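## Task

A wooden die sits loose on the upward-facing palm. Rotate it using only this hand until its orientation in the hand matches the two goal pictures. The wrist camera, its post and the arm's final link count as part of the hand. The task fails if the die contacts anything else or leaves the hand. To finish, the die must stay still for a moment on the palm or fingers, clear of the wrist, the camera and its post. The palm must face straight up, and no hand motor may read "moving" or "overload" or be counting toward a shutdown; a motor that was off from the first reading is exempt. Then declare the task done. The hand is then opened automatically, and the die must still be correctly oriented on the open hand. The robot may support it only by having it lie on the open hand.

## Robot and tools

Robot: one Doosan M1013 six-joint arm carrying a 16-motor right hand. The hand has index, middle and ring fingers plus a thumb. Each digit has a grippy rubber tip; the rest of the hand is slippery. A fixed mast stands on the palm side at the wrist and can collide with things. It spans x +0.05 to +0.10 m, z -0.16 to -0.11 m, and reaches out to y = +0.06 m in the hand-point frame. There is one camera, cam_wrist: a 616x616 fisheye looking over the palm.

Frames. The scene frame has its origin on the table under the arm base, with +z up and +y to the left when looking along +x. The hand point is a spot in front of the palm, where the thumb, index and middle tips meet in a pinch. Its own axes are: +z along the straightened fingers toward the tips; +x across the palm, away from the thumb; +y out of the palm face. The palm face is at y = -0.062 m. For the palm to face straight up, the hand point's +y must point along scene +z. Results report end_effector_position (m) and end_effector_quat_wxyz in the scene frame, along with velocities.

The 24-number row. Every row is a single flat list of 24 numbers, each in [-1, 1], for the one arm and hand. The order is: dx, dy, dz, rx, ry, rz, then index_mcp, index_abd, index_pip, index_dip, middle_mcp, middle_abd, middle_pip, middle_dip, ring_mcp, ring_abd, ring_pip, ring_dip, thumb_cmc, thumb_axl, thumb_mcp, thumb_ipl, then current_limit, speed.

The first six numbers are an offset, not a pose. They are taken from the hand point's pose in the most recent result that reports it, and expressed in the hand point's own axes. Before any result in a scene, and for a second or later call within one reply, the offset counts from where the robot is when the action begins. A value of 1.0 equals 0.6 m for dx, dy, dz, or 180 degrees for the rotation vector rx, ry, rz. Every row in an action counts from that same reference pose, not from the row before it. All-zero offsets do not hold the arm still: they pull it back to the reference pose.

The sixteen hand numbers are absolute goal angles. Each maps linearly between a hinge's two stops, given below as (angle at +1, angle at -1; value that is straight). On index, middle and ring, the hinge bends toward the palm as the value moves toward -1. The mcp joint is the knuckle (-18, +128; +0.75). The abd joint swings the finger sideways away from the thumb (-60, +60; 0.00). The pip joint is the middle hinge (-29, +108; +0.58), and the dip joint is the end hinge (-21, +117; +0.70). thumb_cmc moves the thumb from beside the palm round to in front of it as it goes toward -1 (-20, +120; +0.71). thumb_axl rolls the thumb about its own length (-27, +140; +0.68). thumb_mcp (-69, +109; +0.23) and thumb_ipl (-77, +108; +0.17) flex the thumb: toward +z when axl is straight, and in the cmc swing direction when axl is about -0.40.

current_limit maps -1..+1 to 0..550 mA, with a floor of 11 mA. It caps force and also slows the hinges; well below 0, a finger may fail to lift itself. speed maps to (speed+1)/2 of 5.9 rad/s for the set-point. Both stay at whatever was last sent; they start at +0.4 and -0.6.

Tools:
- execute_actions {"actions": [...], "pictures": bool}. The list is empty for a state check, or holds one item. An action item is {"rows": [[24 numbers], ...], "steps": n}: up to 15 rows and 15 steps of 1/30 s each, defaulting to 15. Each row is applied for one step, and the last row repeats to fill the remaining steps. A wait item is {"steps": n}, up to 300, counted from the previous result, so thinking time uses up part of it.
- move {"target": [24 numbers], "speed": m/s 0.002-0.5, default 0.25; rotation limit is twice that in rad/s}. It follows a straight path to the offset pose over 0.5-10 s. The hand numbers are sent at the start of the move. It does not avoid obstacles, and the hand point may lag, overshoot or stray. Its result includes a "move:" line giving the end state (done, off_target, moving, held, fault), any limits that applied (paced = pose clipped; held = blocked steps), and the distance from the target.
- wait {"seconds": 0-10}: runs the scene without sending anything new.
- zoom_image {"camera": "cam_wrist", "region": [x0, y0, x1, y1]}: pixel coordinates, at most 504x504.
- show_instructions: shows the goal reference images again.
- read_manual {"section": "licences"}: returns licence texts only.
- finished_scene {"scene": 1 or 2}: declares the scene done. This cannot be undone, and the next scene's task appears in its result.

Motion details. Each step, the commanded pose is clipped to within 70 mm and 16 degrees of the measured pose. After an action ends, the arm continues only to the last clipped pose, so check the reported pose and send the remainder. When the arm cannot satisfy both, position wins over orientation.

Reading results. hand_goal shows the goals currently written; resending them keeps a grip. hand_measured shows the actual hinge positions; resending those relaxes a grip. hand_current_ma is positive when pushing toward -1. hand_state shows moving, goal, blocked or overload for each motor. A "Hand target" line, when present, gives the pose the controller is heading for. HELD or "pose unreachable" means the clearance check altered or blocked the command.

Things to avoid. A motor drawing 495 mA or more, in either direction, for an accumulated 5 s shuts down for 10 s and drops whatever it holds. A motor that reads overload from the very start is dead and limp. Contact torque at a joint's load limit, or 144 N on any part, triggers a 10 s fault stop. During that stop the hand ignores new numbers, and the rest of the reply's calls are skipped. Holding a load warms the arm motors; a MOTOR HOT line warns you before an over-temperature stop. Keep motions gentle and keep the object well inside the hand. It must not be dropped, slammed or knocked onto the table. It may also receive an occasional small external nudge.

Each tool is called after "Emit:" as a command line: name --argument value for each argument, lists and objects as JSON in quotes; but a table of rows of numbers goes row by row, as --pt "numbers of a row", without its own name.

Reference images:

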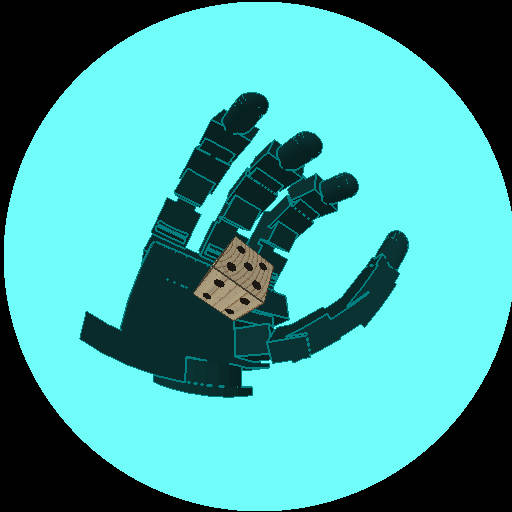

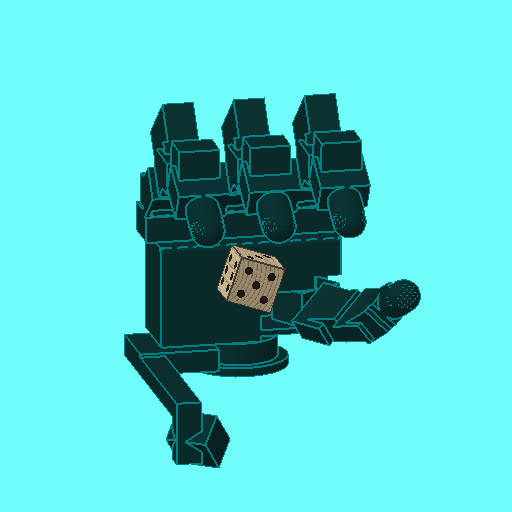

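## Session

Emit:
execute_actions --actions '[]'

Scene clock: 0.00 s of 4800.00 s.
end_effector_position=(+0.6960, -0.0060, +0.5759) hand_goal=(+0.046, +0.000, -0.008, +0.280, +0.046, +0.000, -0.008, +0.280, +0.046, +0.000, -0.008, +0.280, -0.104, +0.266, +0.032, -0.018) hand_measured=(+0.062, +0.000, -0.006, +0.282, +0.062, +0.000, -0.006, +0.282, +0.060, +0.000, -0.006, +0.282, -0.090, +0.270, +0.034, -0.016) hand_current_ma=(+87, +0, +13, +12, +83, +0, +15, +12, +84, +0, +13, +12, +71, +26, +13, +11) hand_state=(goal, goal, goal, goal, goal, goal, goal, goal, goal, goal, goal, goal, goal, goal, goal, goal) hand_current_limit=0.40 hand_speed=-0.60 end_effector_quat_wxyz=(+0.699, +0.706, +0.076, +0.086) end_effector_velocity=(-0.001, +0.001, -0.001) end_effector_angular_velocity=(-0.001, +0.002, +0.000)
Joint positions: [ 0.302  0.399  1.739 -1.523  1.629 -1.004]
Joint velocities: [ 0.001 -0.     0.002  0.     0.001 -0.   ]
Joint torques (N m, as the joint torque sensors report them, + toward a larger angle): no reading
Hand target: +0.696, -0.006, +0.576; +0.699, +0.706, +0.076, +0.086

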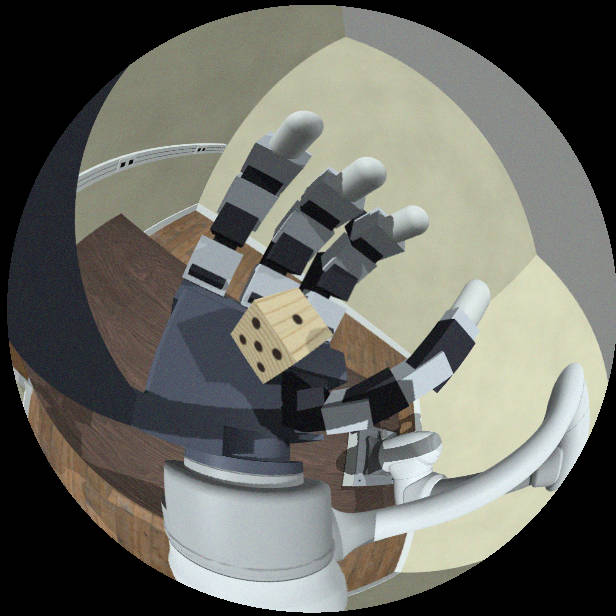

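Emit:
zoom_image --camera "cam_wrist" --region '[180, 230, 400, 450]'

Emit:
show_instructions

Region (180, 230, 400, 450) of cam_wrist's 616x616 image, scaled by 2.291, with more detail than that image has.

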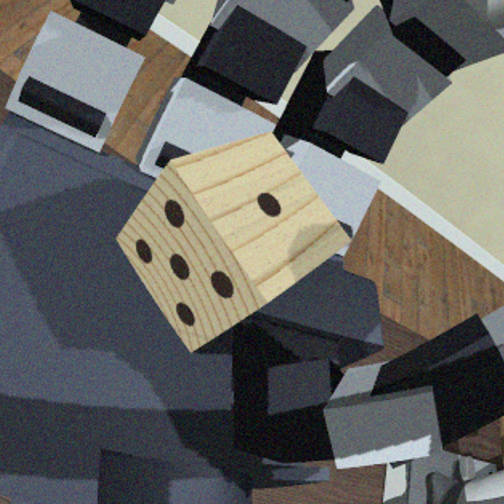

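Reference images for this scene: goal picture from the wrist camera place, goal picture looking into the palm.

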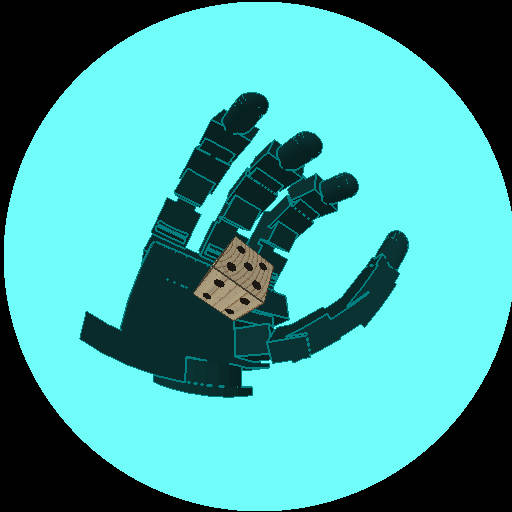

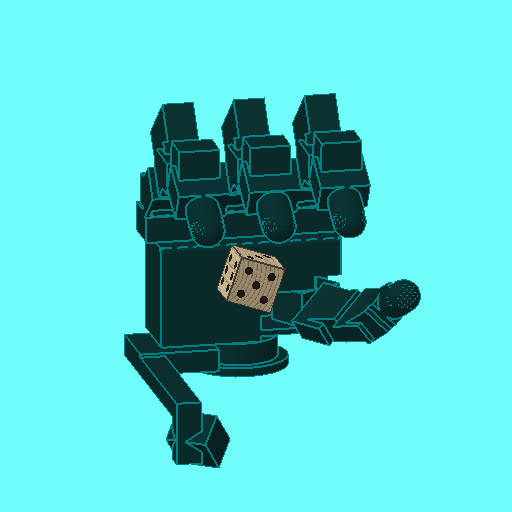

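Emit:
move --target '[0,0,0,0.12,0,0,-0.5,0,0.2,0.4,0.046,0,0,0.28,0.046,0,0,0.28,-0.104,0.266,0.032,-0.018,0.4,-0.4]'

Scene clock: 43.30 s of 4800.00 s.
end_effector_position=(+0.6960, -0.0058, +0.5759) hand_goal=(-0.500, +0.000, +0.200, +0.400, +0.046, +0.000, +0.000, +0.280, +0.046, +0.000, +0.000, +0.280, -0.104, +0.266, +0.032, -0.018) hand_measured=(-0.492, +0.000, +0.198, +0.398, +0.062, +0.000, -0.002, +0.282, +0.060, +0.000, -0.002, +0.282, -0.092, +0.270, +0.032, -0.016) hand_current_ma=(+38, +0, -14, -16, +83, +0, -9, +12, +83, +0, -8, +12, +69, +26, +3, +9) hand_state=(goal, goal, goal, goal, goal, goal, goal, goal, goal, goal, goal, goal, goal, goal, goal, goal) hand_current_limit=0.40 hand_speed=-0.40 end_effector_quat_wxyz=(+0.555, +0.824, +0.090, +0.070) end_effector_velocity=(+0.001, -0.001, +0.001) end_effector_angular_velocity=(+0.007, +0.001, -0.001)
Joint positions: [ 0.32   0.328  1.643 -1.18   1.505 -1.168]
Joint velocities: [-0.001 -0.001 -0.004  0.006 -0.002 -0.004]
Joint torques (N m, as the joint torque sensors report them, + toward a larger angle): [ -2.79 -68.86 -33.64  -0.72   1.21   0.26]
Hand target: +0.696, -0.006, +0.576; +0.554, +0.824, +0.090, +0.070
Off the commanded pose: 0.000 m, 0 deg.
move: done

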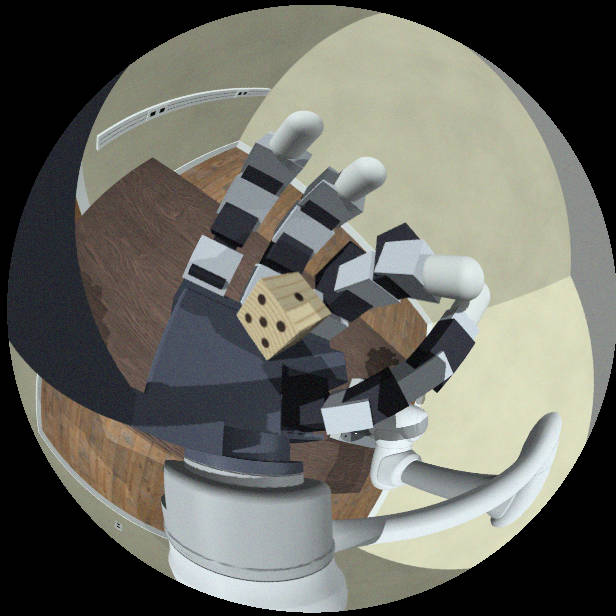

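Emit:
move --target '[0,0,0,0.1,0,0,-0.3,0,0.3,0.4,0.0,0,0.2,0.28,0.046,0,0,0.28,-0.104,0.266,0.032,-0.018,0.4,-0.4]'

Emit:
zoom_image --camera "cam_wrist" --region '[180, 200, 420, 440]'

Scene clock: 53.17 s of 4800.00 s.
end_effector_position=(+0.6961, -0.0057, +0.5759) hand_goal=(-0.300, +0.000, +0.300, +0.400, +0.000, +0.000, +0.200, +0.280, +0.046, +0.000, +0.000, +0.280, -0.104, +0.266, +0.032, -0.018) hand_measured=(-0.292, +0.000, +0.300, +0.398, +0.022, +0.000, +0.200, +0.282, +0.060, +0.000, +0.000, +0.282, -0.092, +0.270, +0.032, -0.016) hand_current_ma=(+40, +0, -4, -13, +121, +0, -2, +12, +83, +0, -4, +12, +60, +26, -6, +7) hand_state=(goal, goal, goal, goal, blocked, goal, goal, goal, goal, goal, goal, goal, goal, goal, goal, goal) hand_current_limit=0.40 hand_speed=-0.40 end_effector_quat_wxyz=(+0.419, +0.901, +0.100, +0.055) end_effector_velocity=(+0.000, -0.000, +0.000) end_effector_angular_velocity=(+0.006, +0.001, -0.000)
Joint positions: [ 0.295  0.282  1.552 -0.877  1.455 -1.326]
Joint velocities: [-0.001 -0.001 -0.002  0.006 -0.    -0.004]
Joint torques (N m, as the joint torque sensors report them, + toward a larger angle): [ -0.77 -68.27 -37.2    0.85   0.61  -0.23]
Hand target: +0.696, -0.006, +0.576; +0.419, +0.901, +0.100, +0.055
Off the commanded pose: 0.000 m, 0 deg.
move: done

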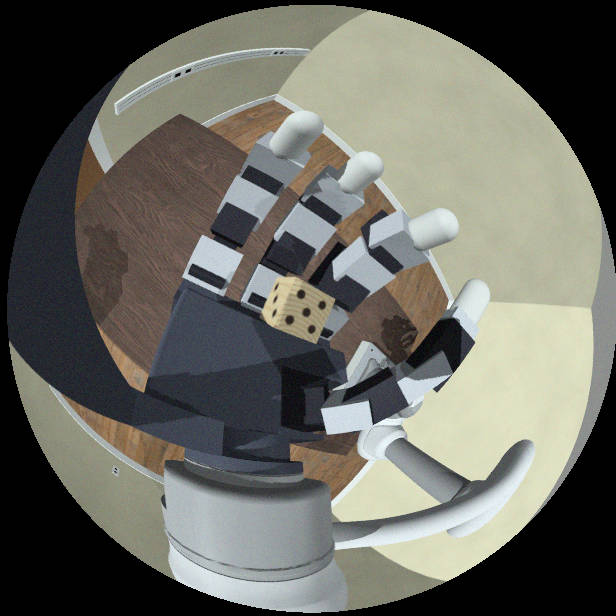

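Region (180, 200, 420, 440) of cam_wrist's 616x616 image, scaled by 2.100, with more detail than that image has.

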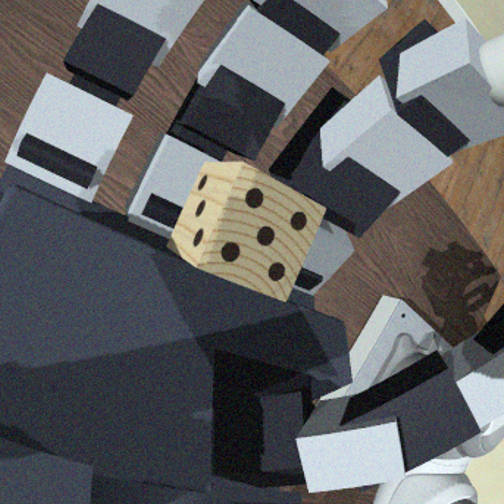

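Emit:
move --target '[0,0,0,0,0,0,0.25,0,-0.1,0.4,0.25,0,-0.1,0.4,0.25,0,-0.1,0.4,-0.104,0.266,0.032,-0.018,0.4,-0.75]'

Emit:
move --target '[0,0,0,-0.13,0,0,0.55,0,-0.1,0.4,0.55,0,-0.1,0.4,0.55,0,-0.1,0.4,-0.104,0.266,0.032,-0.018,0.4,-0.85]' --speed 0.2

Scene clock: 64.77 s of 4800.00 s.
end_effector_position=(+0.6961, -0.0057, +0.5759) hand_goal=(+0.250, +0.000, -0.100, +0.400, +0.250, +0.000, -0.100, +0.400, +0.250, +0.000, -0.100, +0.400, -0.104, +0.266, +0.032, -0.018) hand_measured=(+0.260, +0.000, -0.094, +0.398, +0.260, +0.000, -0.092, +0.398, +0.258, +0.000, -0.092, +0.398, -0.092, +0.270, +0.032, -0.016) hand_current_ma=(+50, +0, +36, -13, +49, +0, +44, -12, +47, +0, +38, -12, +60, +26, -6, +7) hand_state=(goal, goal, goal, goal, goal, goal, goal, goal, goal, goal, goal, goal, goal, goal, goal, goal) hand_current_limit=0.40 hand_speed=-0.75 end_effector_quat_wxyz=(+0.419, +0.901, +0.100, +0.055) end_effector_velocity=(+0.000, +0.000, +0.001) end_effector_angular_velocity=(-0.000, -0.001, +0.001)
Joint positions: [ 0.295  0.282  1.552 -0.877  1.455 -1.326]
Joint velocities: [ 0.    -0.    -0.001 -0.001 -0.    -0.001]
Joint torques (N m, as the joint torque sensors report them, + toward a larger angle): [ -1.44 -66.37 -37.5    0.86   0.81  -0.35]
Hand target: +0.696, -0.006, +0.576; +0.419, +0.901, +0.100, +0.055
Off the commanded pose: 0.000 m, 0 deg.
move: done

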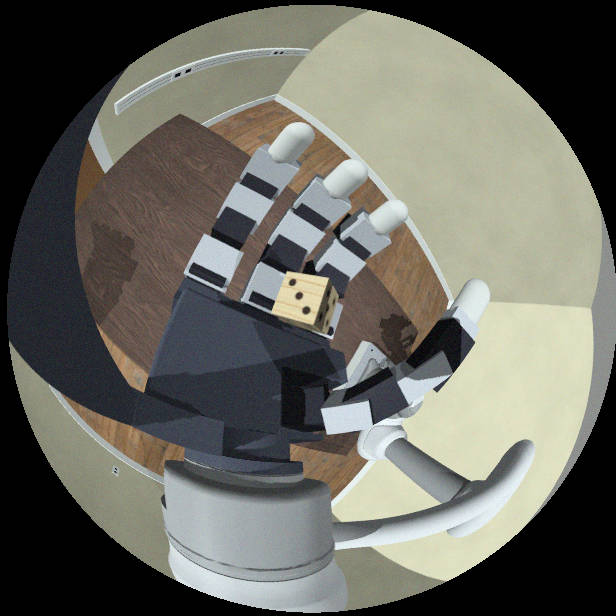

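Scene clock: 66.20 s of 4800.00 s.
end_effector_position=(+0.6960, -0.0058, +0.5759) hand_goal=(+0.550, +0.000, -0.100, +0.400, +0.550, +0.000, -0.100, +0.400, +0.550, +0.000, -0.100, +0.400, -0.104, +0.266, +0.032, -0.018) hand_measured=(+0.560, +0.000, -0.094, +0.398, +0.560, +0.000, -0.092, +0.398, +0.558, +0.000, -0.092, +0.398, -0.092, +0.270, +0.032, -0.016) hand_current_ma=(+50, +0, +35, -12, +49, +0, +42, -12, +47, +0, +37, -12, +59, +26, -6, +7) hand_state=(goal, goal, goal, goal, goal, goal, goal, goal, goal, goal, goal, goal, goal, goal, goal, goal) hand_current_limit=0.40 hand_speed=-0.85 end_effector_quat_wxyz=(+0.593, +0.797, +0.087, +0.074) end_effector_velocity=(-0.000, +0.001, -0.001) end_effector_angular_velocity=(-0.005, -0.002, +0.001)
Joint positions: [ 0.32   0.344  1.669 -1.269  1.529 -1.123]
Joint velocities: [ 0.001  0.001  0.003 -0.005  0.001  0.005]
Joint torques (N m, as the joint torque sensors report them, + toward a larger angle): [ -2.79 -69.88 -32.63  -1.37   1.15  -0.13]
Hand target: +0.696, -0.006, +0.576; +0.593, +0.797, +0.087, +0.074
Off the commanded pose: 0.000 m, 0 deg.
move: done

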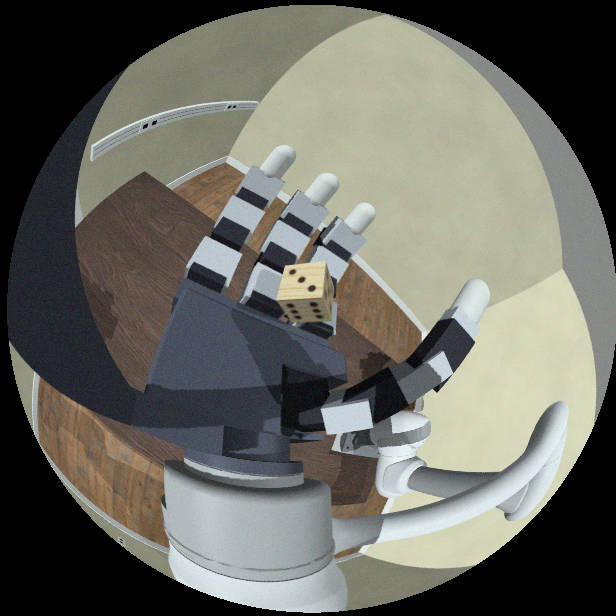

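Emit:
zoom_image --camera "cam_wrist" --region '[220, 200, 400, 380]'

Region (220, 200, 400, 380) of cam_wrist's 616x616 image, scaled by 2.800, with more detail than that image has.

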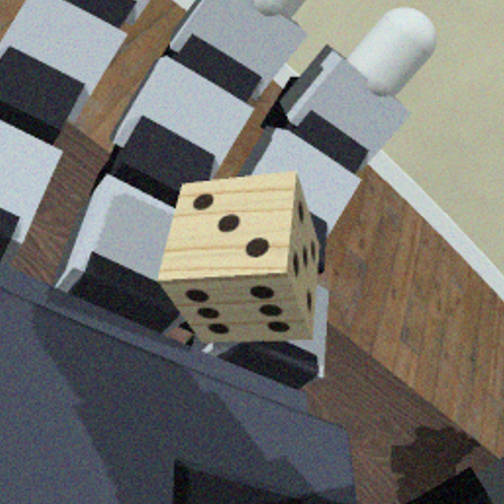

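Emit:
move --target '[0,0,0,0,0,0,0.2,0,-0.1,0.4,0.62,0,-0.2,0.4,0.45,0,-0.1,0.4,-0.104,0.266,0.032,-0.018,0.4,-0.85]'

Emit:
zoom_image --camera "cam_wrist" --region '[200, 200, 400, 400]'

Scene clock: 77.73 s of 4800.00 s.
end_effector_position=(+0.6960, -0.0058, +0.5759) hand_goal=(+0.200, +0.000, -0.100, +0.400, +0.620, +0.000, -0.200, +0.400, +0.450, +0.000, -0.100, +0.400, -0.104, +0.266, +0.032, -0.018) hand_measured=(+0.224, +0.000, -0.096, +0.398, +0.628, +0.000, -0.192, +0.398, +0.472, +0.000, -0.092, +0.398, -0.092, +0.270, +0.032, -0.016) hand_current_ma=(+128, +0, +26, -12, +47, +0, +42, -12, +135, +0, +36, -12, +59, +26, -6, +7) hand_state=(blocked, goal, goal, goal, goal, goal, goal, goal, blocked, goal, goal, goal, goal, goal, goal, goal) hand_current_limit=0.40 hand_speed=-0.85 end_effector_quat_wxyz=(+0.593, +0.797, +0.087, +0.074) end_effector_velocity=(+0.000, -0.001, +0.000) end_effector_angular_velocity=(-0.001, +0.001, -0.001)
Joint positions: [ 0.32   0.344  1.669 -1.269  1.529 -1.123]
Joint velocities: [-0.001  0.     0.    -0.001  0.    -0.001]
Joint torques (N m, as the joint torque sensors report them, + toward a larger angle): [ -0.59 -68.51 -33.61  -1.18   1.35  -0.08]
Hand target: +0.696, -0.006, +0.576; +0.593, +0.797, +0.087, +0.074
Off the commanded pose: 0.000 m, 0 deg.
move: done

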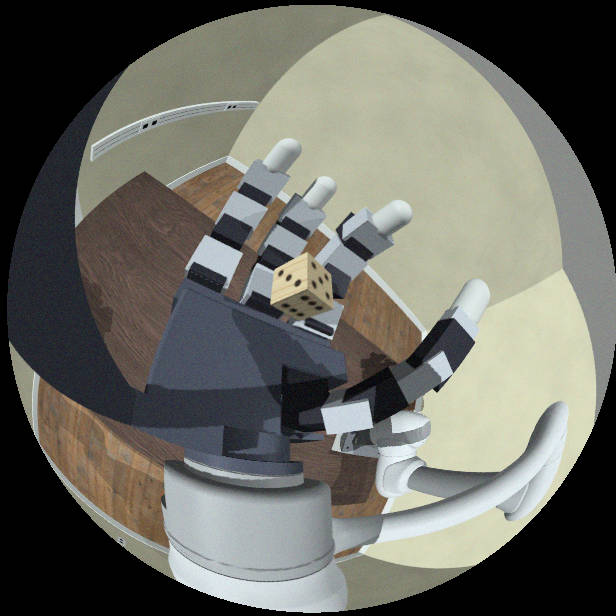

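Region (200, 200, 400, 400) of cam_wrist's 616x616 image, scaled by 2.520, with more detail than that image has.

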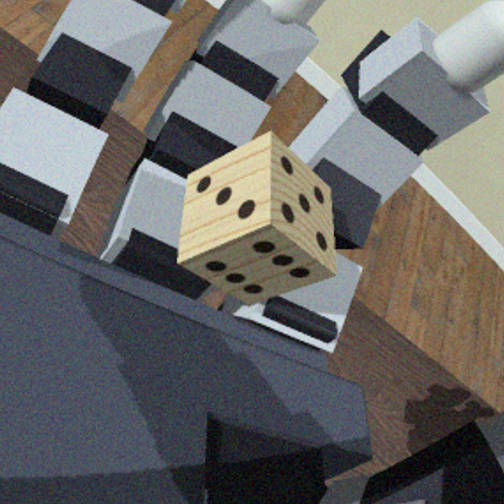

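Emit:
move --target '[0,0,0,0,0,-0.07,-0.15,0,0.1,0.4,0.66,0,-0.25,0.4,0.3,0,-0.1,0.4,-0.104,0.266,0.032,-0.018,0.4,-0.85]' --speed 0.1

Emit:
zoom_image --camera "cam_wrist" --region '[180, 180, 400, 400]'

Scene clock: 85.10 s of 4800.00 s.
end_effector_position=(+0.6960, -0.0058, +0.5759) hand_goal=(-0.150, +0.000, +0.100, +0.400, +0.660, +0.000, -0.250, +0.400, +0.300, +0.000, -0.100, +0.400, -0.104, +0.266, +0.032, -0.018) hand_measured=(-0.132, +0.000, +0.098, +0.398, +0.668, +0.000, -0.242, +0.398, +0.322, +0.000, -0.094, +0.398, -0.096, +0.270, +0.032, -0.016) hand_current_ma=(+97, +0, -8, -12, +48, +0, +42, -12, +128, +0, +30, -12, +47, +26, -6, +7) hand_state=(goal, goal, goal, goal, goal, goal, goal, goal, blocked, goal, goal, goal, goal, goal, goal, goal) hand_current_limit=0.40 hand_speed=-0.85 end_effector_quat_wxyz=(+0.597, +0.783, +0.174, +0.009) end_effector_velocity=(+0.000, +0.000, -0.000) end_effector_angular_velocity=(-0.000, +0.005, +0.002)
Joint positions: [ 0.324  0.319  1.71  -1.268  1.528 -1.326]
Joint velocities: [ 0.    -0.001  0.001  0.001 -0.001 -0.005]
Joint torques (N m, as the joint torque sensors report them, + toward a larger angle): [ -0.5  -65.48 -33.22  -1.26   1.32  -0.57]
Hand target: +0.696, -0.006, +0.576; +0.597, +0.783, +0.174, +0.009
Off the commanded pose: 0.000 m, 0 deg.
move: done

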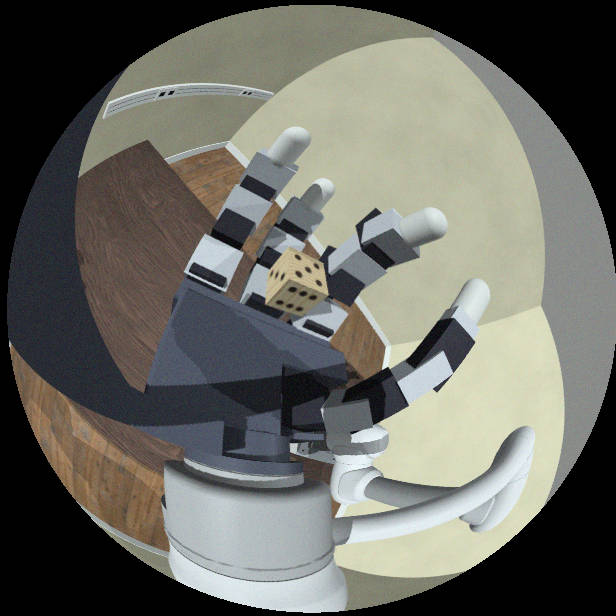

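Region (180, 180, 400, 400) of cam_wrist's 616x616 image, scaled by 2.291, with more detail than that image has.

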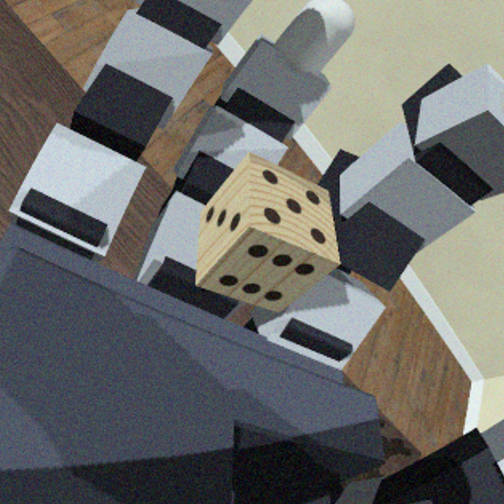

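Emit:
move --target '[0,0,0,-0.03,0,-0.04,-0.25,-0.25,0.2,0.4,0.68,0,-0.25,0.4,0.5,0,-0.2,0.4,-0.104,0.266,0.032,-0.018,0.4,-0.85]' --speed 0.1

Emit:
zoom_image --camera "cam_wrist" --region '[180, 180, 400, 400]'

Scene clock: 92.80 s of 4800.00 s.
end_effector_position=(+0.6960, -0.0058, +0.5759) hand_goal=(-0.250, -0.250, +0.200, +0.400, +0.680, +0.000, -0.250, +0.400, +0.500, +0.000, -0.200, +0.400, -0.104, +0.266, +0.032, -0.018) hand_measured=(-0.236, -0.250, +0.198, +0.398, +0.688, +0.000, -0.242, +0.398, +0.508, +0.000, -0.194, +0.398, -0.098, +0.270, +0.032, -0.016) hand_current_ma=(+75, +2, -11, -12, +46, +0, +39, -12, +42, +0, +31, -12, +33, +23, -6, +7) hand_state=(goal, goal, goal, goal, goal, goal, goal, goal, goal, goal, goal, goal, goal, goal, goal, goal) hand_current_limit=0.40 hand_speed=-0.85 end_effector_quat_wxyz=(+0.633, +0.742, +0.222, -0.020) end_effector_velocity=(+0.000, +0.001, +0.000) end_effector_angular_velocity=(-0.008, +0.005, +0.005)
Joint positions: [ 0.323  0.311  1.769 -1.362  1.533 -1.399]
Joint velocities: [ 0.001 -0.001  0.003 -0.007  0.    -0.005]
Joint torques (N m, as the joint torque sensors report them, + toward a larger angle): [ -0.88 -63.71 -31.59  -1.15   1.35  -0.21]
Hand target: +0.696, -0.006, +0.576; +0.633, +0.741, +0.222, -0.020
Off the commanded pose: 0.000 m, 0 deg.
move: done

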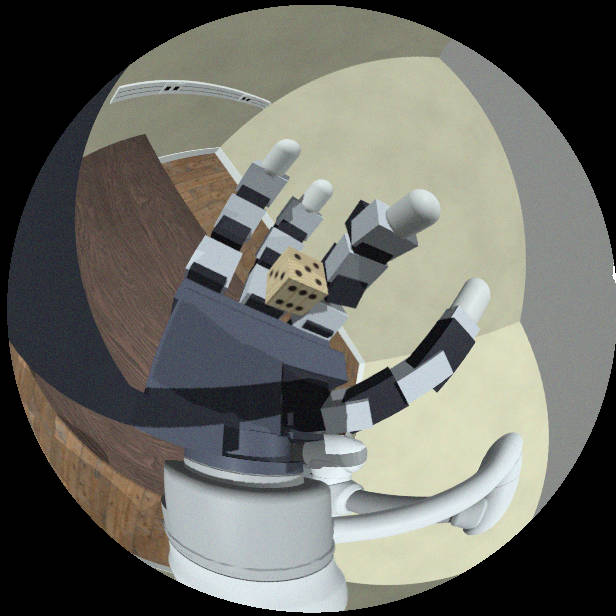

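Region (180, 180, 400, 400) of cam_wrist's 616x616 image, scaled by 2.291, with more detail than that image has.

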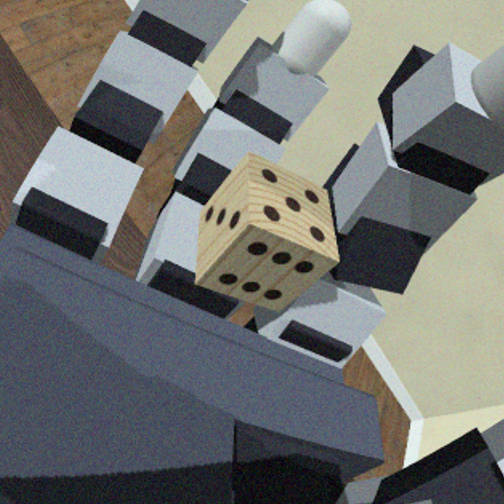

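Emit:
move --target '[0,0,0,0,0,-0.07,-0.25,-0.5,0.3,0.4,0.72,0,-0.25,0.4,0.0,0,0.1,0.4,-0.104,0.266,0.032,-0.018,0.4,-0.75]' --speed 0.1

Emit:
zoom_image --camera "cam_wrist" --region '[180, 180, 400, 400]'

Scene clock: 102.20 s of 4800.00 s.
end_effector_position=(+0.6960, -0.0058, +0.5760) hand_goal=(-0.250, -0.500, +0.300, +0.400, +0.720, +0.000, -0.250, +0.400, +0.000, +0.000, +0.100, +0.400, -0.104, +0.266, +0.032, -0.018) hand_measured=(-0.236, -0.502, +0.298, +0.398, +0.728, +0.000, -0.242, +0.398, +0.016, +0.000, +0.098, +0.398, -0.102, +0.268, +0.032, -0.018) hand_current_ma=(+73, -7, -9, -12, +45, +0, +37, -12, +100, +0, -7, -12, +10, +18, -6, +7) hand_state=(goal, goal, goal, goal, goal, goal, goal, goal, goal, goal, goal, goal, goal, goal, goal, goal) hand_current_limit=0.40 hand_speed=-0.75 end_effector_quat_wxyz=(+0.627, +0.713, +0.302, -0.090) end_effector_velocity=(-0.000, +0.001, -0.000) end_effector_angular_velocity=(-0.003, +0.006, +0.003)
Joint positions: [ 0.324  0.281  1.802 -1.362  1.533 -1.615]
Joint velocities: [ 0.001 -0.001  0.002 -0.001  0.001 -0.006]
Joint torques (N m, as the joint torque sensors report them, + toward a larger angle): [ -1.61 -61.2  -31.39  -1.28   1.36  -0.36]
Hand target: +0.696, -0.006, +0.576; +0.627, +0.713, +0.302, -0.090
Off the commanded pose: 0.000 m, 0 deg.
move: done

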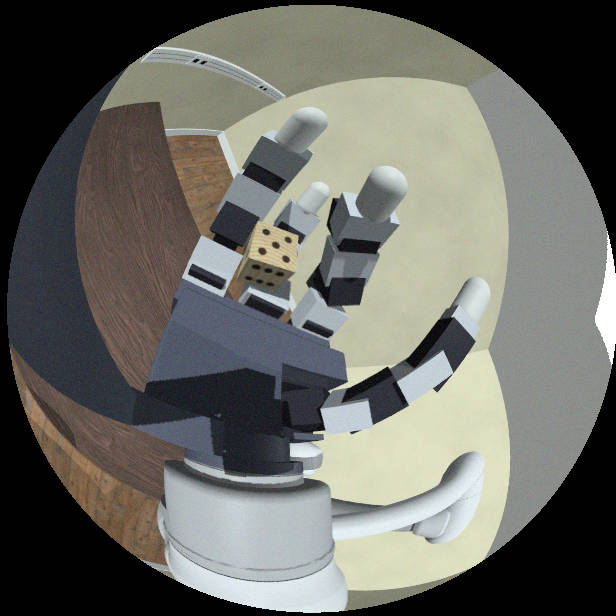

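Region (180, 180, 400, 400) of cam_wrist's 616x616 image, scaled by 2.291, with more detail than that image has.

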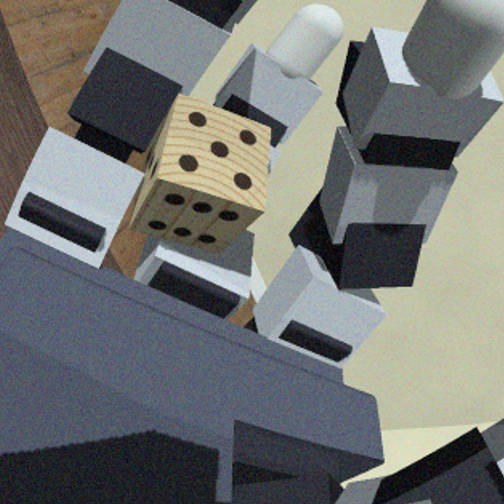

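Emit:
move --target '[0,0,0,0,0,0.18,0.0,0,0.3,0.4,0.66,0,-0.25,0.4,0.0,0,0.1,0.4,-0.104,0.266,0.032,-0.018,0.4,-0.75]'

Emit:
move --target '[0,0,0,-0.08,0,0,0.0,0,0.3,0.4,0.42,0,-0.25,0.4,0.0,0,0.1,0.4,-0.104,0.266,0.032,-0.018,0.4,-0.85]' --speed 0.1

Scene clock: 120.90 s of 4800.00 s.
end_effector_position=(+0.6960, -0.0058, +0.5759) hand_goal=(+0.000, +0.000, +0.300, +0.400, +0.660, +0.000, -0.250, +0.400, +0.000, +0.000, +0.100, +0.400, -0.104, +0.266, +0.032, -0.018) hand_measured=(+0.006, -0.004, +0.300, +0.398, +0.682, +0.000, -0.242, +0.398, +0.016, +0.000, +0.098, +0.398, -0.102, +0.268, +0.032, -0.018) hand_current_ma=(+35, -15, -5, -12, +117, +0, +35, -12, +100, +0, -7, -12, +15, +18, -6, +6) hand_state=(goal, goal, goal, goal, blocked, goal, goal, goal, goal, goal, goal, goal, goal, goal, goal, goal) hand_current_limit=0.40 hand_speed=-0.75 end_effector_quat_wxyz=(+0.627, +0.769, +0.091, +0.089) end_effector_velocity=(-0.000, +0.001, -0.000) end_effector_angular_velocity=(+0.002, -0.007, -0.000)
Joint positions: [ 0.319  0.352  1.705 -1.363  1.535 -1.076]
Joint velocities: [ 0.001  0.001 -0.001 -0.    -0.     0.007]
Joint torques (N m, as the joint torque sensors report them, + toward a larger angle): [ -0.12 -70.11 -33.36  -1.2    1.27  -0.07]
Hand target: +0.696, -0.006, +0.576; +0.627, +0.769, +0.091, +0.089
Off the commanded pose: 0.000 m, 0 deg.
move: done

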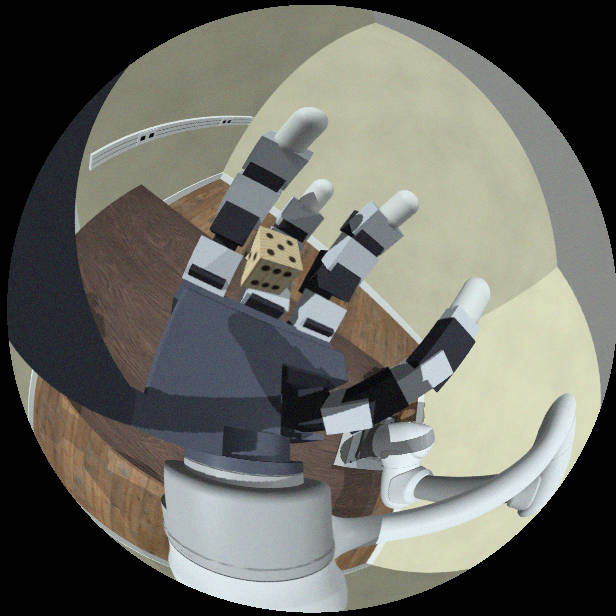

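Scene clock: 122.47 s of 4800.00 s.
end_effector_position=(+0.6960, -0.0059, +0.5759) hand_goal=(+0.000, +0.000, +0.300, +0.400, +0.420, +0.000, -0.250, +0.400, +0.000, +0.000, +0.100, +0.400, -0.104, +0.266, +0.032, -0.018) hand_measured=(+0.006, -0.004, +0.300, +0.398, +0.442, +0.000, -0.246, +0.398, +0.014, +0.000, +0.098, +0.398, -0.102, +0.268, +0.032, -0.018) hand_current_ma=(+36, -15, -5, -12, +117, +0, +21, -12, +78, +0, -7, -12, +16, +18, -6, +6) hand_state=(goal, goal, goal, goal, blocked, goal, goal, goal, goal, goal, goal, goal, goal, goal, goal, goal) hand_current_limit=0.40 hand_speed=-0.85 end_effector_quat_wxyz=(+0.718, +0.684, +0.079, +0.099) end_effector_velocity=(+0.000, +0.000, +0.000) end_effector_angular_velocity=(-0.006, -0.002, +0.001)
Joint positions: [ 0.296  0.404  1.763 -1.588  1.635 -0.972]
Joint velocities: [-0.     0.001  0.001 -0.006  0.003  0.002]
Joint torques (N m, as the joint torque sensors report them, + toward a larger angle): [ -1.13 -70.58 -30.67  -2.02   1.58  -0.19]
Hand target: +0.696, -0.006, +0.576; +0.718, +0.684, +0.079, +0.099
Off the commanded pose: 0.000 m, 0 deg.
move: done

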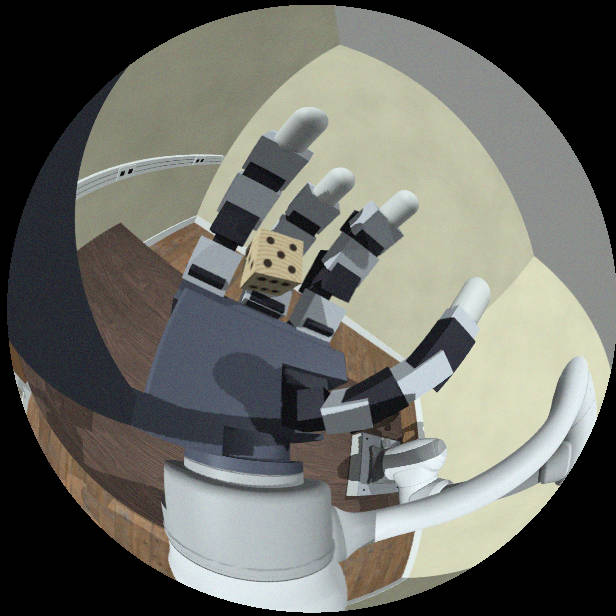

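Emit:
move --target '[0,0,0,-0.06,0,0,0.0,0,0.3,0.4,0.42,0,-0.25,0.4,0.0,0,0.1,0.4,-0.5,0.266,0.032,-0.018,0.4,-0.8]' --speed 0.1

Emit:
zoom_image --camera "cam_wrist" --region '[180, 180, 400, 400]'

Scene clock: 129.53 s of 4800.00 s.
end_effector_position=(+0.6960, -0.0060, +0.5759) hand_goal=(+0.000, +0.000, +0.300, +0.400, +0.420, +0.000, -0.250, +0.400, +0.000, +0.000, +0.100, +0.400, -0.500, +0.266, +0.032, -0.018) hand_measured=(+0.006, -0.004, +0.300, +0.398, +0.438, +0.000, -0.248, +0.398, +0.010, +0.000, +0.098, +0.398, -0.498, +0.268, +0.032, -0.018) hand_current_ma=(+36, -15, -5, -12, +100, +0, +15, -12, +56, +0, -7, -12, +15, +13, -6, +6) hand_state=(goal, goal, goal, goal, goal, goal, goal, goal, goal, goal, goal, goal, goal, goal, goal, goal) hand_current_limit=0.40 hand_speed=-0.80 end_effector_quat_wxyz=(+0.779, +0.614, +0.070, +0.107) end_effector_velocity=(-0.000, -0.000, +0.000) end_effector_angular_velocity=(-0.006, -0.000, -0.001)
Joint positions: [ 0.263  0.445  1.797 -1.751  1.728 -0.911]
Joint velocities: [-0.002  0.001  0.001 -0.005  0.003  0.   ]
Joint torques (N m, as the joint torque sensors report them, + toward a larger angle): [ -1.67 -70.44 -27.84  -2.08   1.29  -0.27]
Hand target: +0.696, -0.006, +0.576; +0.779, +0.613, +0.070, +0.107
Off the commanded pose: 0.000 m, 0 deg.
move: done

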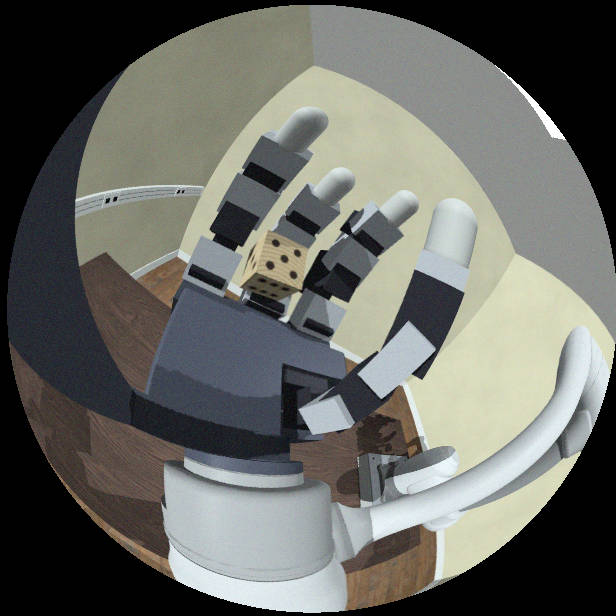

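Region (180, 180, 400, 400) of cam_wrist's 616x616 image, scaled by 2.291, with more detail than that image has.

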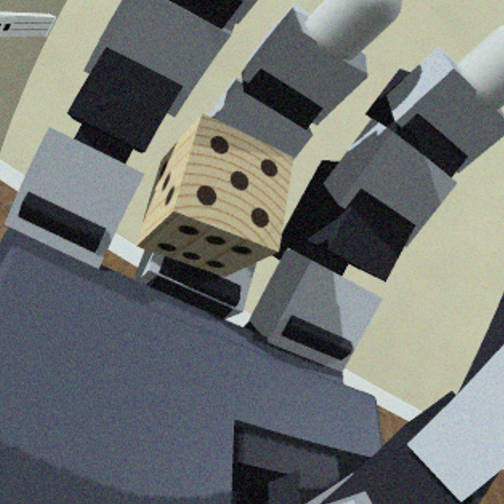

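Emit:
move --target '[0,0,0,-0.03,0,0,0.0,0,0.3,0.4,0.85,0,0.1,0.4,0.0,0,0.1,0.4,-0.5,0.266,0.032,-0.018,0.8,-0.4]'

Emit:
execute_actions --actions '[{"rows":[[0,0,0,0,0,0,0.0,0,0.3,0.4,0.45,0,0.1,0.4,0.0,0,0.1,0.4,-0.5,0.266,0.032,-0.018,0.8,1]],"steps":15}]'

Scene clock: 159.97 s of 4800.00 s.
end_effector_position=(+0.6960, -0.0061, +0.5759) hand_goal=(+0.000, +0.000, +0.300, +0.400, +0.850, +0.000, +0.100, +0.400, +0.000, +0.000, +0.100, +0.400, -0.500, +0.266, +0.032, -0.018) hand_measured=(+0.006, -0.004, +0.300, +0.398, +0.860, +0.000, +0.100, +0.398, +0.008, +0.000, +0.098, +0.398, -0.498, +0.268, +0.032, -0.018) hand_current_ma=(+36, -15, -5, -12, +49, +0, +0, -12, +44, +0, -7, -12, +15, +13, -6, +6) hand_state=(goal, goal, goal, goal, goal, goal, goal, goal, goal, goal, goal, goal, goal, goal, goal, goal) hand_current_limit=0.80 hand_speed=-0.40 end_effector_quat_wxyz=(+0.807, +0.576, +0.065, +0.110) end_effector_velocity=(+0.000, +0.000, +0.000) end_effector_angular_velocity=(-0.006, -0.002, -0.000)
Joint positions: [ 0.243  0.466  1.81  -1.832  1.778 -0.887]
Joint velocities: [-0.001  0.001 -0.    -0.005  0.003  0.001]
Joint torques (N m, as the joint torque sensors report them, + toward a larger angle): [ -0.4  -71.01 -26.94  -2.56   1.44  -0.15]
Hand target: +0.696, -0.006, +0.576; +0.807, +0.576, +0.065, +0.110
Off the commanded pose: 0.000 m, 0 deg.
move: done

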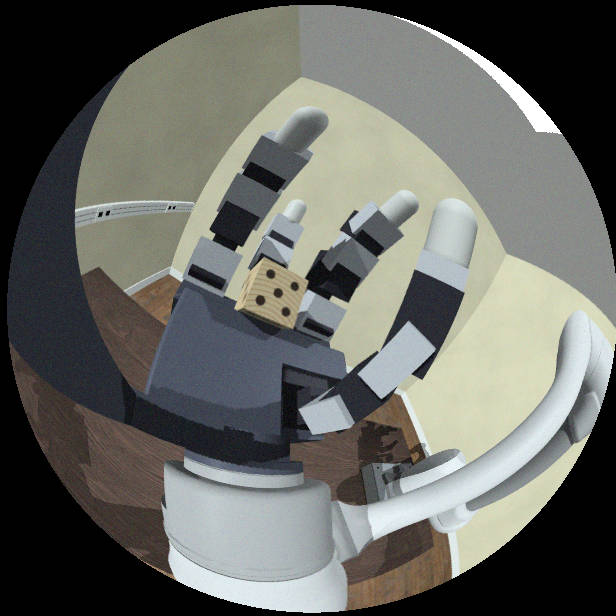

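Scene clock: 160.47 s of 4800.00 s.
end_effector_position=(+0.6960, -0.0061, +0.5759) hand_goal=(+0.000, +0.000, +0.300, +0.400, +0.450, +0.000, +0.100, +0.400, +0.000, +0.000, +0.100, +0.400, -0.500, +0.266, +0.032, -0.018) hand_measured=(+0.006, -0.004, +0.300, +0.398, +0.470, +0.000, +0.100, +0.398, +0.008, +0.000, +0.098, +0.398, -0.498, +0.268, +0.032, -0.018) hand_current_ma=(+36, -15, -5, -12, +104, +0, +3, -11, +43, +0, -7, -12, +15, +13, -6, +6) hand_state=(goal, goal, goal, goal, goal, goal, goal, goal, goal, goal, goal, goal, goal, goal, goal, goal) hand_current_limit=0.80 hand_speed=1.00 end_effector_quat_wxyz=(+0.807, +0.576, +0.065, +0.110) end_effector_velocity=(+0.000, -0.000, -0.000) end_effector_angular_velocity=(+0.000, -0.000, -0.000)
Joint positions: [ 0.243  0.466  1.81  -1.832  1.778 -0.887]
Joint velocities: [-0.001  0.     0.    -0.    -0.     0.001]
Joint torques (N m, as the joint torque sensors report them, + toward a larger angle): [ -1.54 -74.09 -27.59  -2.65   1.6   -0.31]
Hand target: +0.696, -0.006, +0.576; +0.807, +0.576, +0.065, +0.110
Off the commanded pose: 0.000 m, 0 deg.
Steps of this call (steps 1 to 15: all 15 steps of this action). Readings (end_effector_position | what the end effector reports):
1: (+0.6960, -0.0061, +0.5759) | hand_goal=(+0.000, +0.000, +0.300, +0.400, +0.450, +0.000, +0.100, +0.400, +0.000, +0.000, +0.100, +0.400, -0.500, +0.266, +0.032, -0.018) hand_measured=(+0.006, -0.004, +0.300, +0.398, +0.860, +0.000, +0.100, +0.398, +0.008, +0.000, +0.098, +0.398, -0.498, +0.268, +0.032, -0.018) hand_current_ma=(+36, -15, -5, -12, +49, +0, +0, -12, +44, +0, -7, -12, +15, +13, -6, +6) hand_state=(goal, goal, goal, goal, moving, goal, goal, goal, goal, goal, goal, goal, goal, goal, goal, goal) hand_current_limit=0.80 hand_speed=1.00
2: (+0.6960, -0.0061, +0.5759) | hand_goal=(+0.000, +0.000, +0.300, +0.400, +0.450, +0.000, +0.100, +0.400, +0.000, +0.000, +0.100, +0.400, -0.500, +0.266, +0.032, -0.018) hand_measured=(+0.006, -0.004, +0.300, +0.398, +0.850, +0.000, +0.100, +0.398, +0.008, +0.000, +0.098, +0.398, -0.498, +0.268, +0.032, -0.018) hand_current_ma=(+36, -15, -5, -12, +320, +0, +8, -11, +44, +0, -7, -12, +15, +13, -6, +6) hand_state=(goal, goal, goal, goal, moving, goal, moving, goal, goal, goal, goal, goal, goal, goal, goal, goal) hand_current_limit=0.80 hand_speed=1.00
4: (+0.6960, -0.0061, +0.5759) | hand_goal=(+0.000, +0.000, +0.300, +0.400, +0.450, +0.000, +0.100, +0.400, +0.000, +0.000, +0.100, +0.400, -0.500, +0.266, +0.032, -0.018) hand_measured=(+0.006, -0.004, +0.300, +0.398, +0.780, +0.000, +0.100, +0.398, +0.008, +0.000, +0.098, +0.398, -0.498, +0.268, +0.032, -0.018) hand_current_ma=(+36, -15, -5, -12, +234, +0, +3, -11, +43, +0, -7, -12, +15, +13, -6, +6) hand_state=(goal, goal, goal, goal, moving, goal, goal, goal, goal, goal, goal, goal, goal, goal, goal, goal) hand_current_limit=0.80 hand_speed=1.00
8: (+0.6960, -0.0061, +0.5759) | hand_goal=(+0.000, +0.000, +0.300, +0.400, +0.450, +0.000, +0.100, +0.400, +0.000, +0.000, +0.100, +0.400, -0.500, +0.266, +0.032, -0.018) hand_measured=(+0.006, -0.004, +0.300, +0.398, +0.624, +0.000, +0.100, +0.398, +0.008, +0.000, +0.098, +0.398, -0.498, +0.268, +0.032, -0.018) hand_current_ma=(+36, -15, -5, -12, +183, +0, +3, -11, +43, +0, -7, -12, +15, +13, -6, +6) hand_state=(goal, goal, goal, goal, moving, goal, goal, goal, goal, goal, goal, goal, goal, goal, goal, goal) hand_current_limit=0.80 hand_speed=1.00
15: the state above

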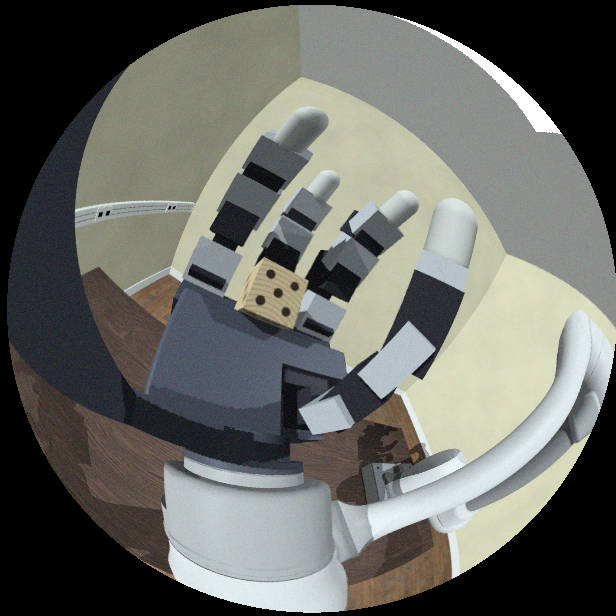

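Emit:
zoom_image --camera "cam_wrist" --region '[180, 180, 400, 400]'

Region (180, 180, 400, 400) of cam_wrist's 616x616 image, scaled by 2.291, with more detail than that image has.

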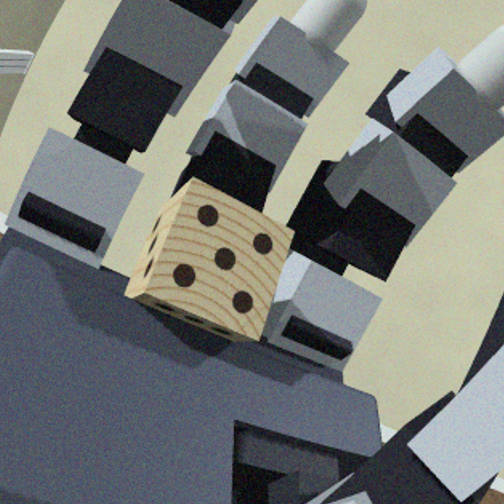

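Emit:
move --target '[0,0,0,0.06,0,0,0.35,0,0.1,0.4,0.55,0,0.0,0.4,0.2,0,0.1,0.4,-0.5,0.266,0.032,-0.018,0.4,-0.8]' --speed 0.1

Emit:
zoom_image --camera "cam_wrist" --region '[180, 180, 400, 400]'

Scene clock: 171.33 s of 4800.00 s.
end_effector_position=(+0.6960, -0.0060, +0.5759) hand_goal=(+0.350, +0.000, +0.100, +0.400, +0.550, +0.000, +0.000, +0.400, +0.200, +0.000, +0.100, +0.400, -0.500, +0.266, +0.032, -0.018) hand_measured=(+0.356, -0.004, +0.102, +0.398, +0.558, +0.000, +0.006, +0.398, +0.204, +0.000, +0.098, +0.398, -0.498, +0.268, +0.032, -0.018) hand_current_ma=(+36, -15, +17, -12, +41, +0, +29, -11, +25, +0, -7, -12, +15, +13, -6, +6) hand_state=(goal, goal, goal, goal, goal, goal, goal, goal, goal, goal, goal, goal, goal, goal, goal, goal) hand_current_limit=0.40 hand_speed=-0.80 end_effector_quat_wxyz=(+0.749, +0.650, +0.075, +0.103) end_effector_velocity=(-0.000, -0.001, -0.000) end_effector_angular_velocity=(+0.006, +0.001, -0.002)
Joint positions: [ 0.281  0.425  1.781 -1.67   1.68  -0.939]
Joint velocities: [-0.    -0.001 -0.001  0.006 -0.003 -0.001]
Joint torques (N m, as the joint torque sensors report them, + toward a larger angle): [ -5.84 -73.8  -29.27  -2.32   1.74  -0.07]
Hand target: +0.696, -0.006, +0.576; +0.749, +0.650, +0.075, +0.103
Off the commanded pose: 0.000 m, 0 deg.
move: done

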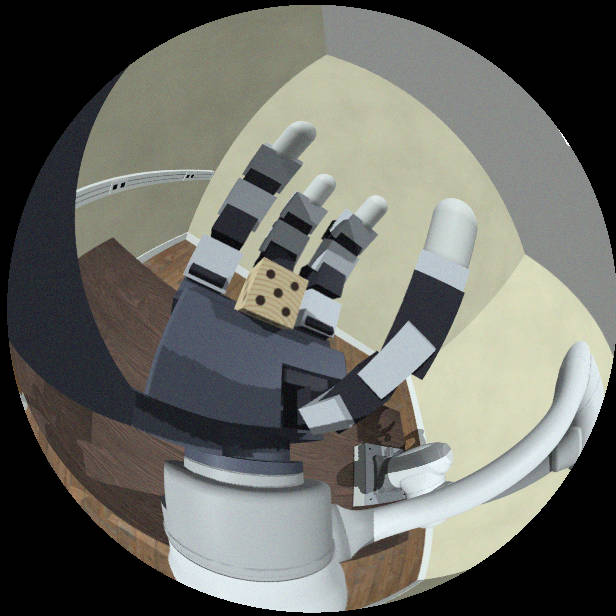

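Region (180, 180, 400, 400) of cam_wrist's 616x616 image, scaled by 2.291, with more detail than that image has.

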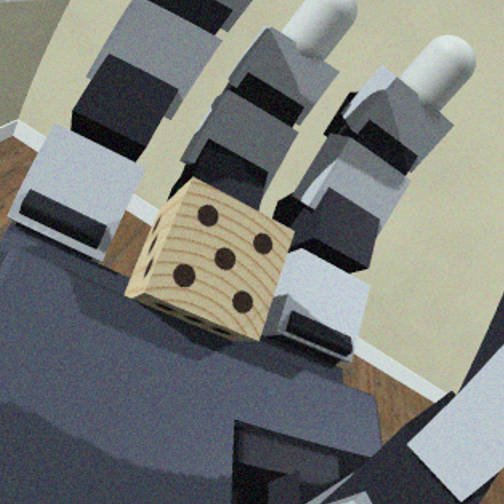

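Emit:
move --target '[0,0,0,0.16,0,0,0.62,-0.1,-0.7,0.6,0.62,0.1,0.3,-0.2,0.5,0.15,0.2,0.0,-0.1,0.266,0.032,-0.018,0.4,-0.6]' --speed 0.15

Emit:
zoom_image --camera "cam_wrist" --region '[180, 160, 400, 380]'

Scene clock: 204.10 s of 4800.00 s.
end_effector_position=(+0.6960, -0.0057, +0.5759) hand_goal=(+0.620, -0.100, -0.700, +0.600, +0.620, +0.100, +0.300, -0.200, +0.500, +0.150, +0.200, +0.000, -0.100, +0.266, +0.032, -0.018) hand_measured=(+0.628, -0.096, -0.698, +0.598, +0.630, +0.098, +0.300, -0.198, +0.508, +0.148, +0.200, +0.002, -0.096, +0.268, +0.032, -0.018) hand_current_ma=(+45, +15, +16, -13, +49, -13, +1, +14, +49, -12, +0, +14, +16, +12, -6, +6) hand_state=(goal, goal, goal, goal, goal, goal, goal, goal, goal, goal, goal, goal, goal, goal, goal, goal) hand_current_limit=0.40 hand_speed=-0.60 end_effector_quat_wxyz=(+0.565, +0.815, +0.098, +0.081) end_effector_velocity=(+0.000, -0.001, +0.000) end_effector_angular_velocity=(+0.008, +0.001, -0.002)
Joint positions: [ 0.322  0.323  1.664 -1.216  1.487 -1.152]
Joint velocities: [-0.002 -0.001 -0.003  0.008 -0.002 -0.004]
Joint torques (N m, as the joint torque sensors report them, + toward a larger angle): [  1.13 -64.66 -34.52  -0.66   0.96  -0.32]
Hand target: +0.696, -0.006, +0.576; +0.564, +0.816, +0.098, +0.081
Off the commanded pose: 0.000 m, 0 deg.
move: done

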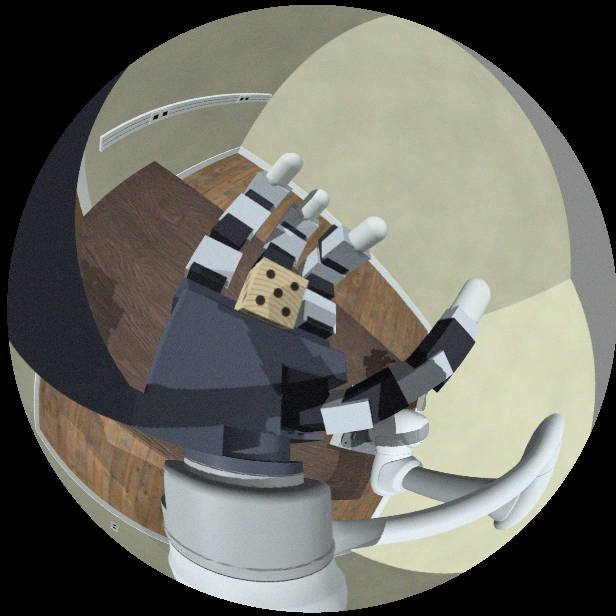

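Region (180, 160, 400, 380) of cam_wrist's 616x616 image, scaled by 2.291, with more detail than that image has.

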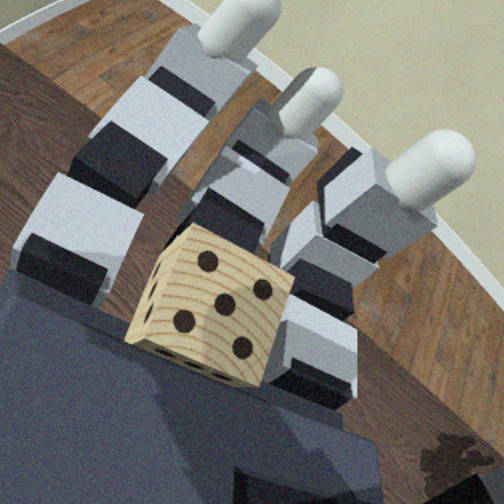

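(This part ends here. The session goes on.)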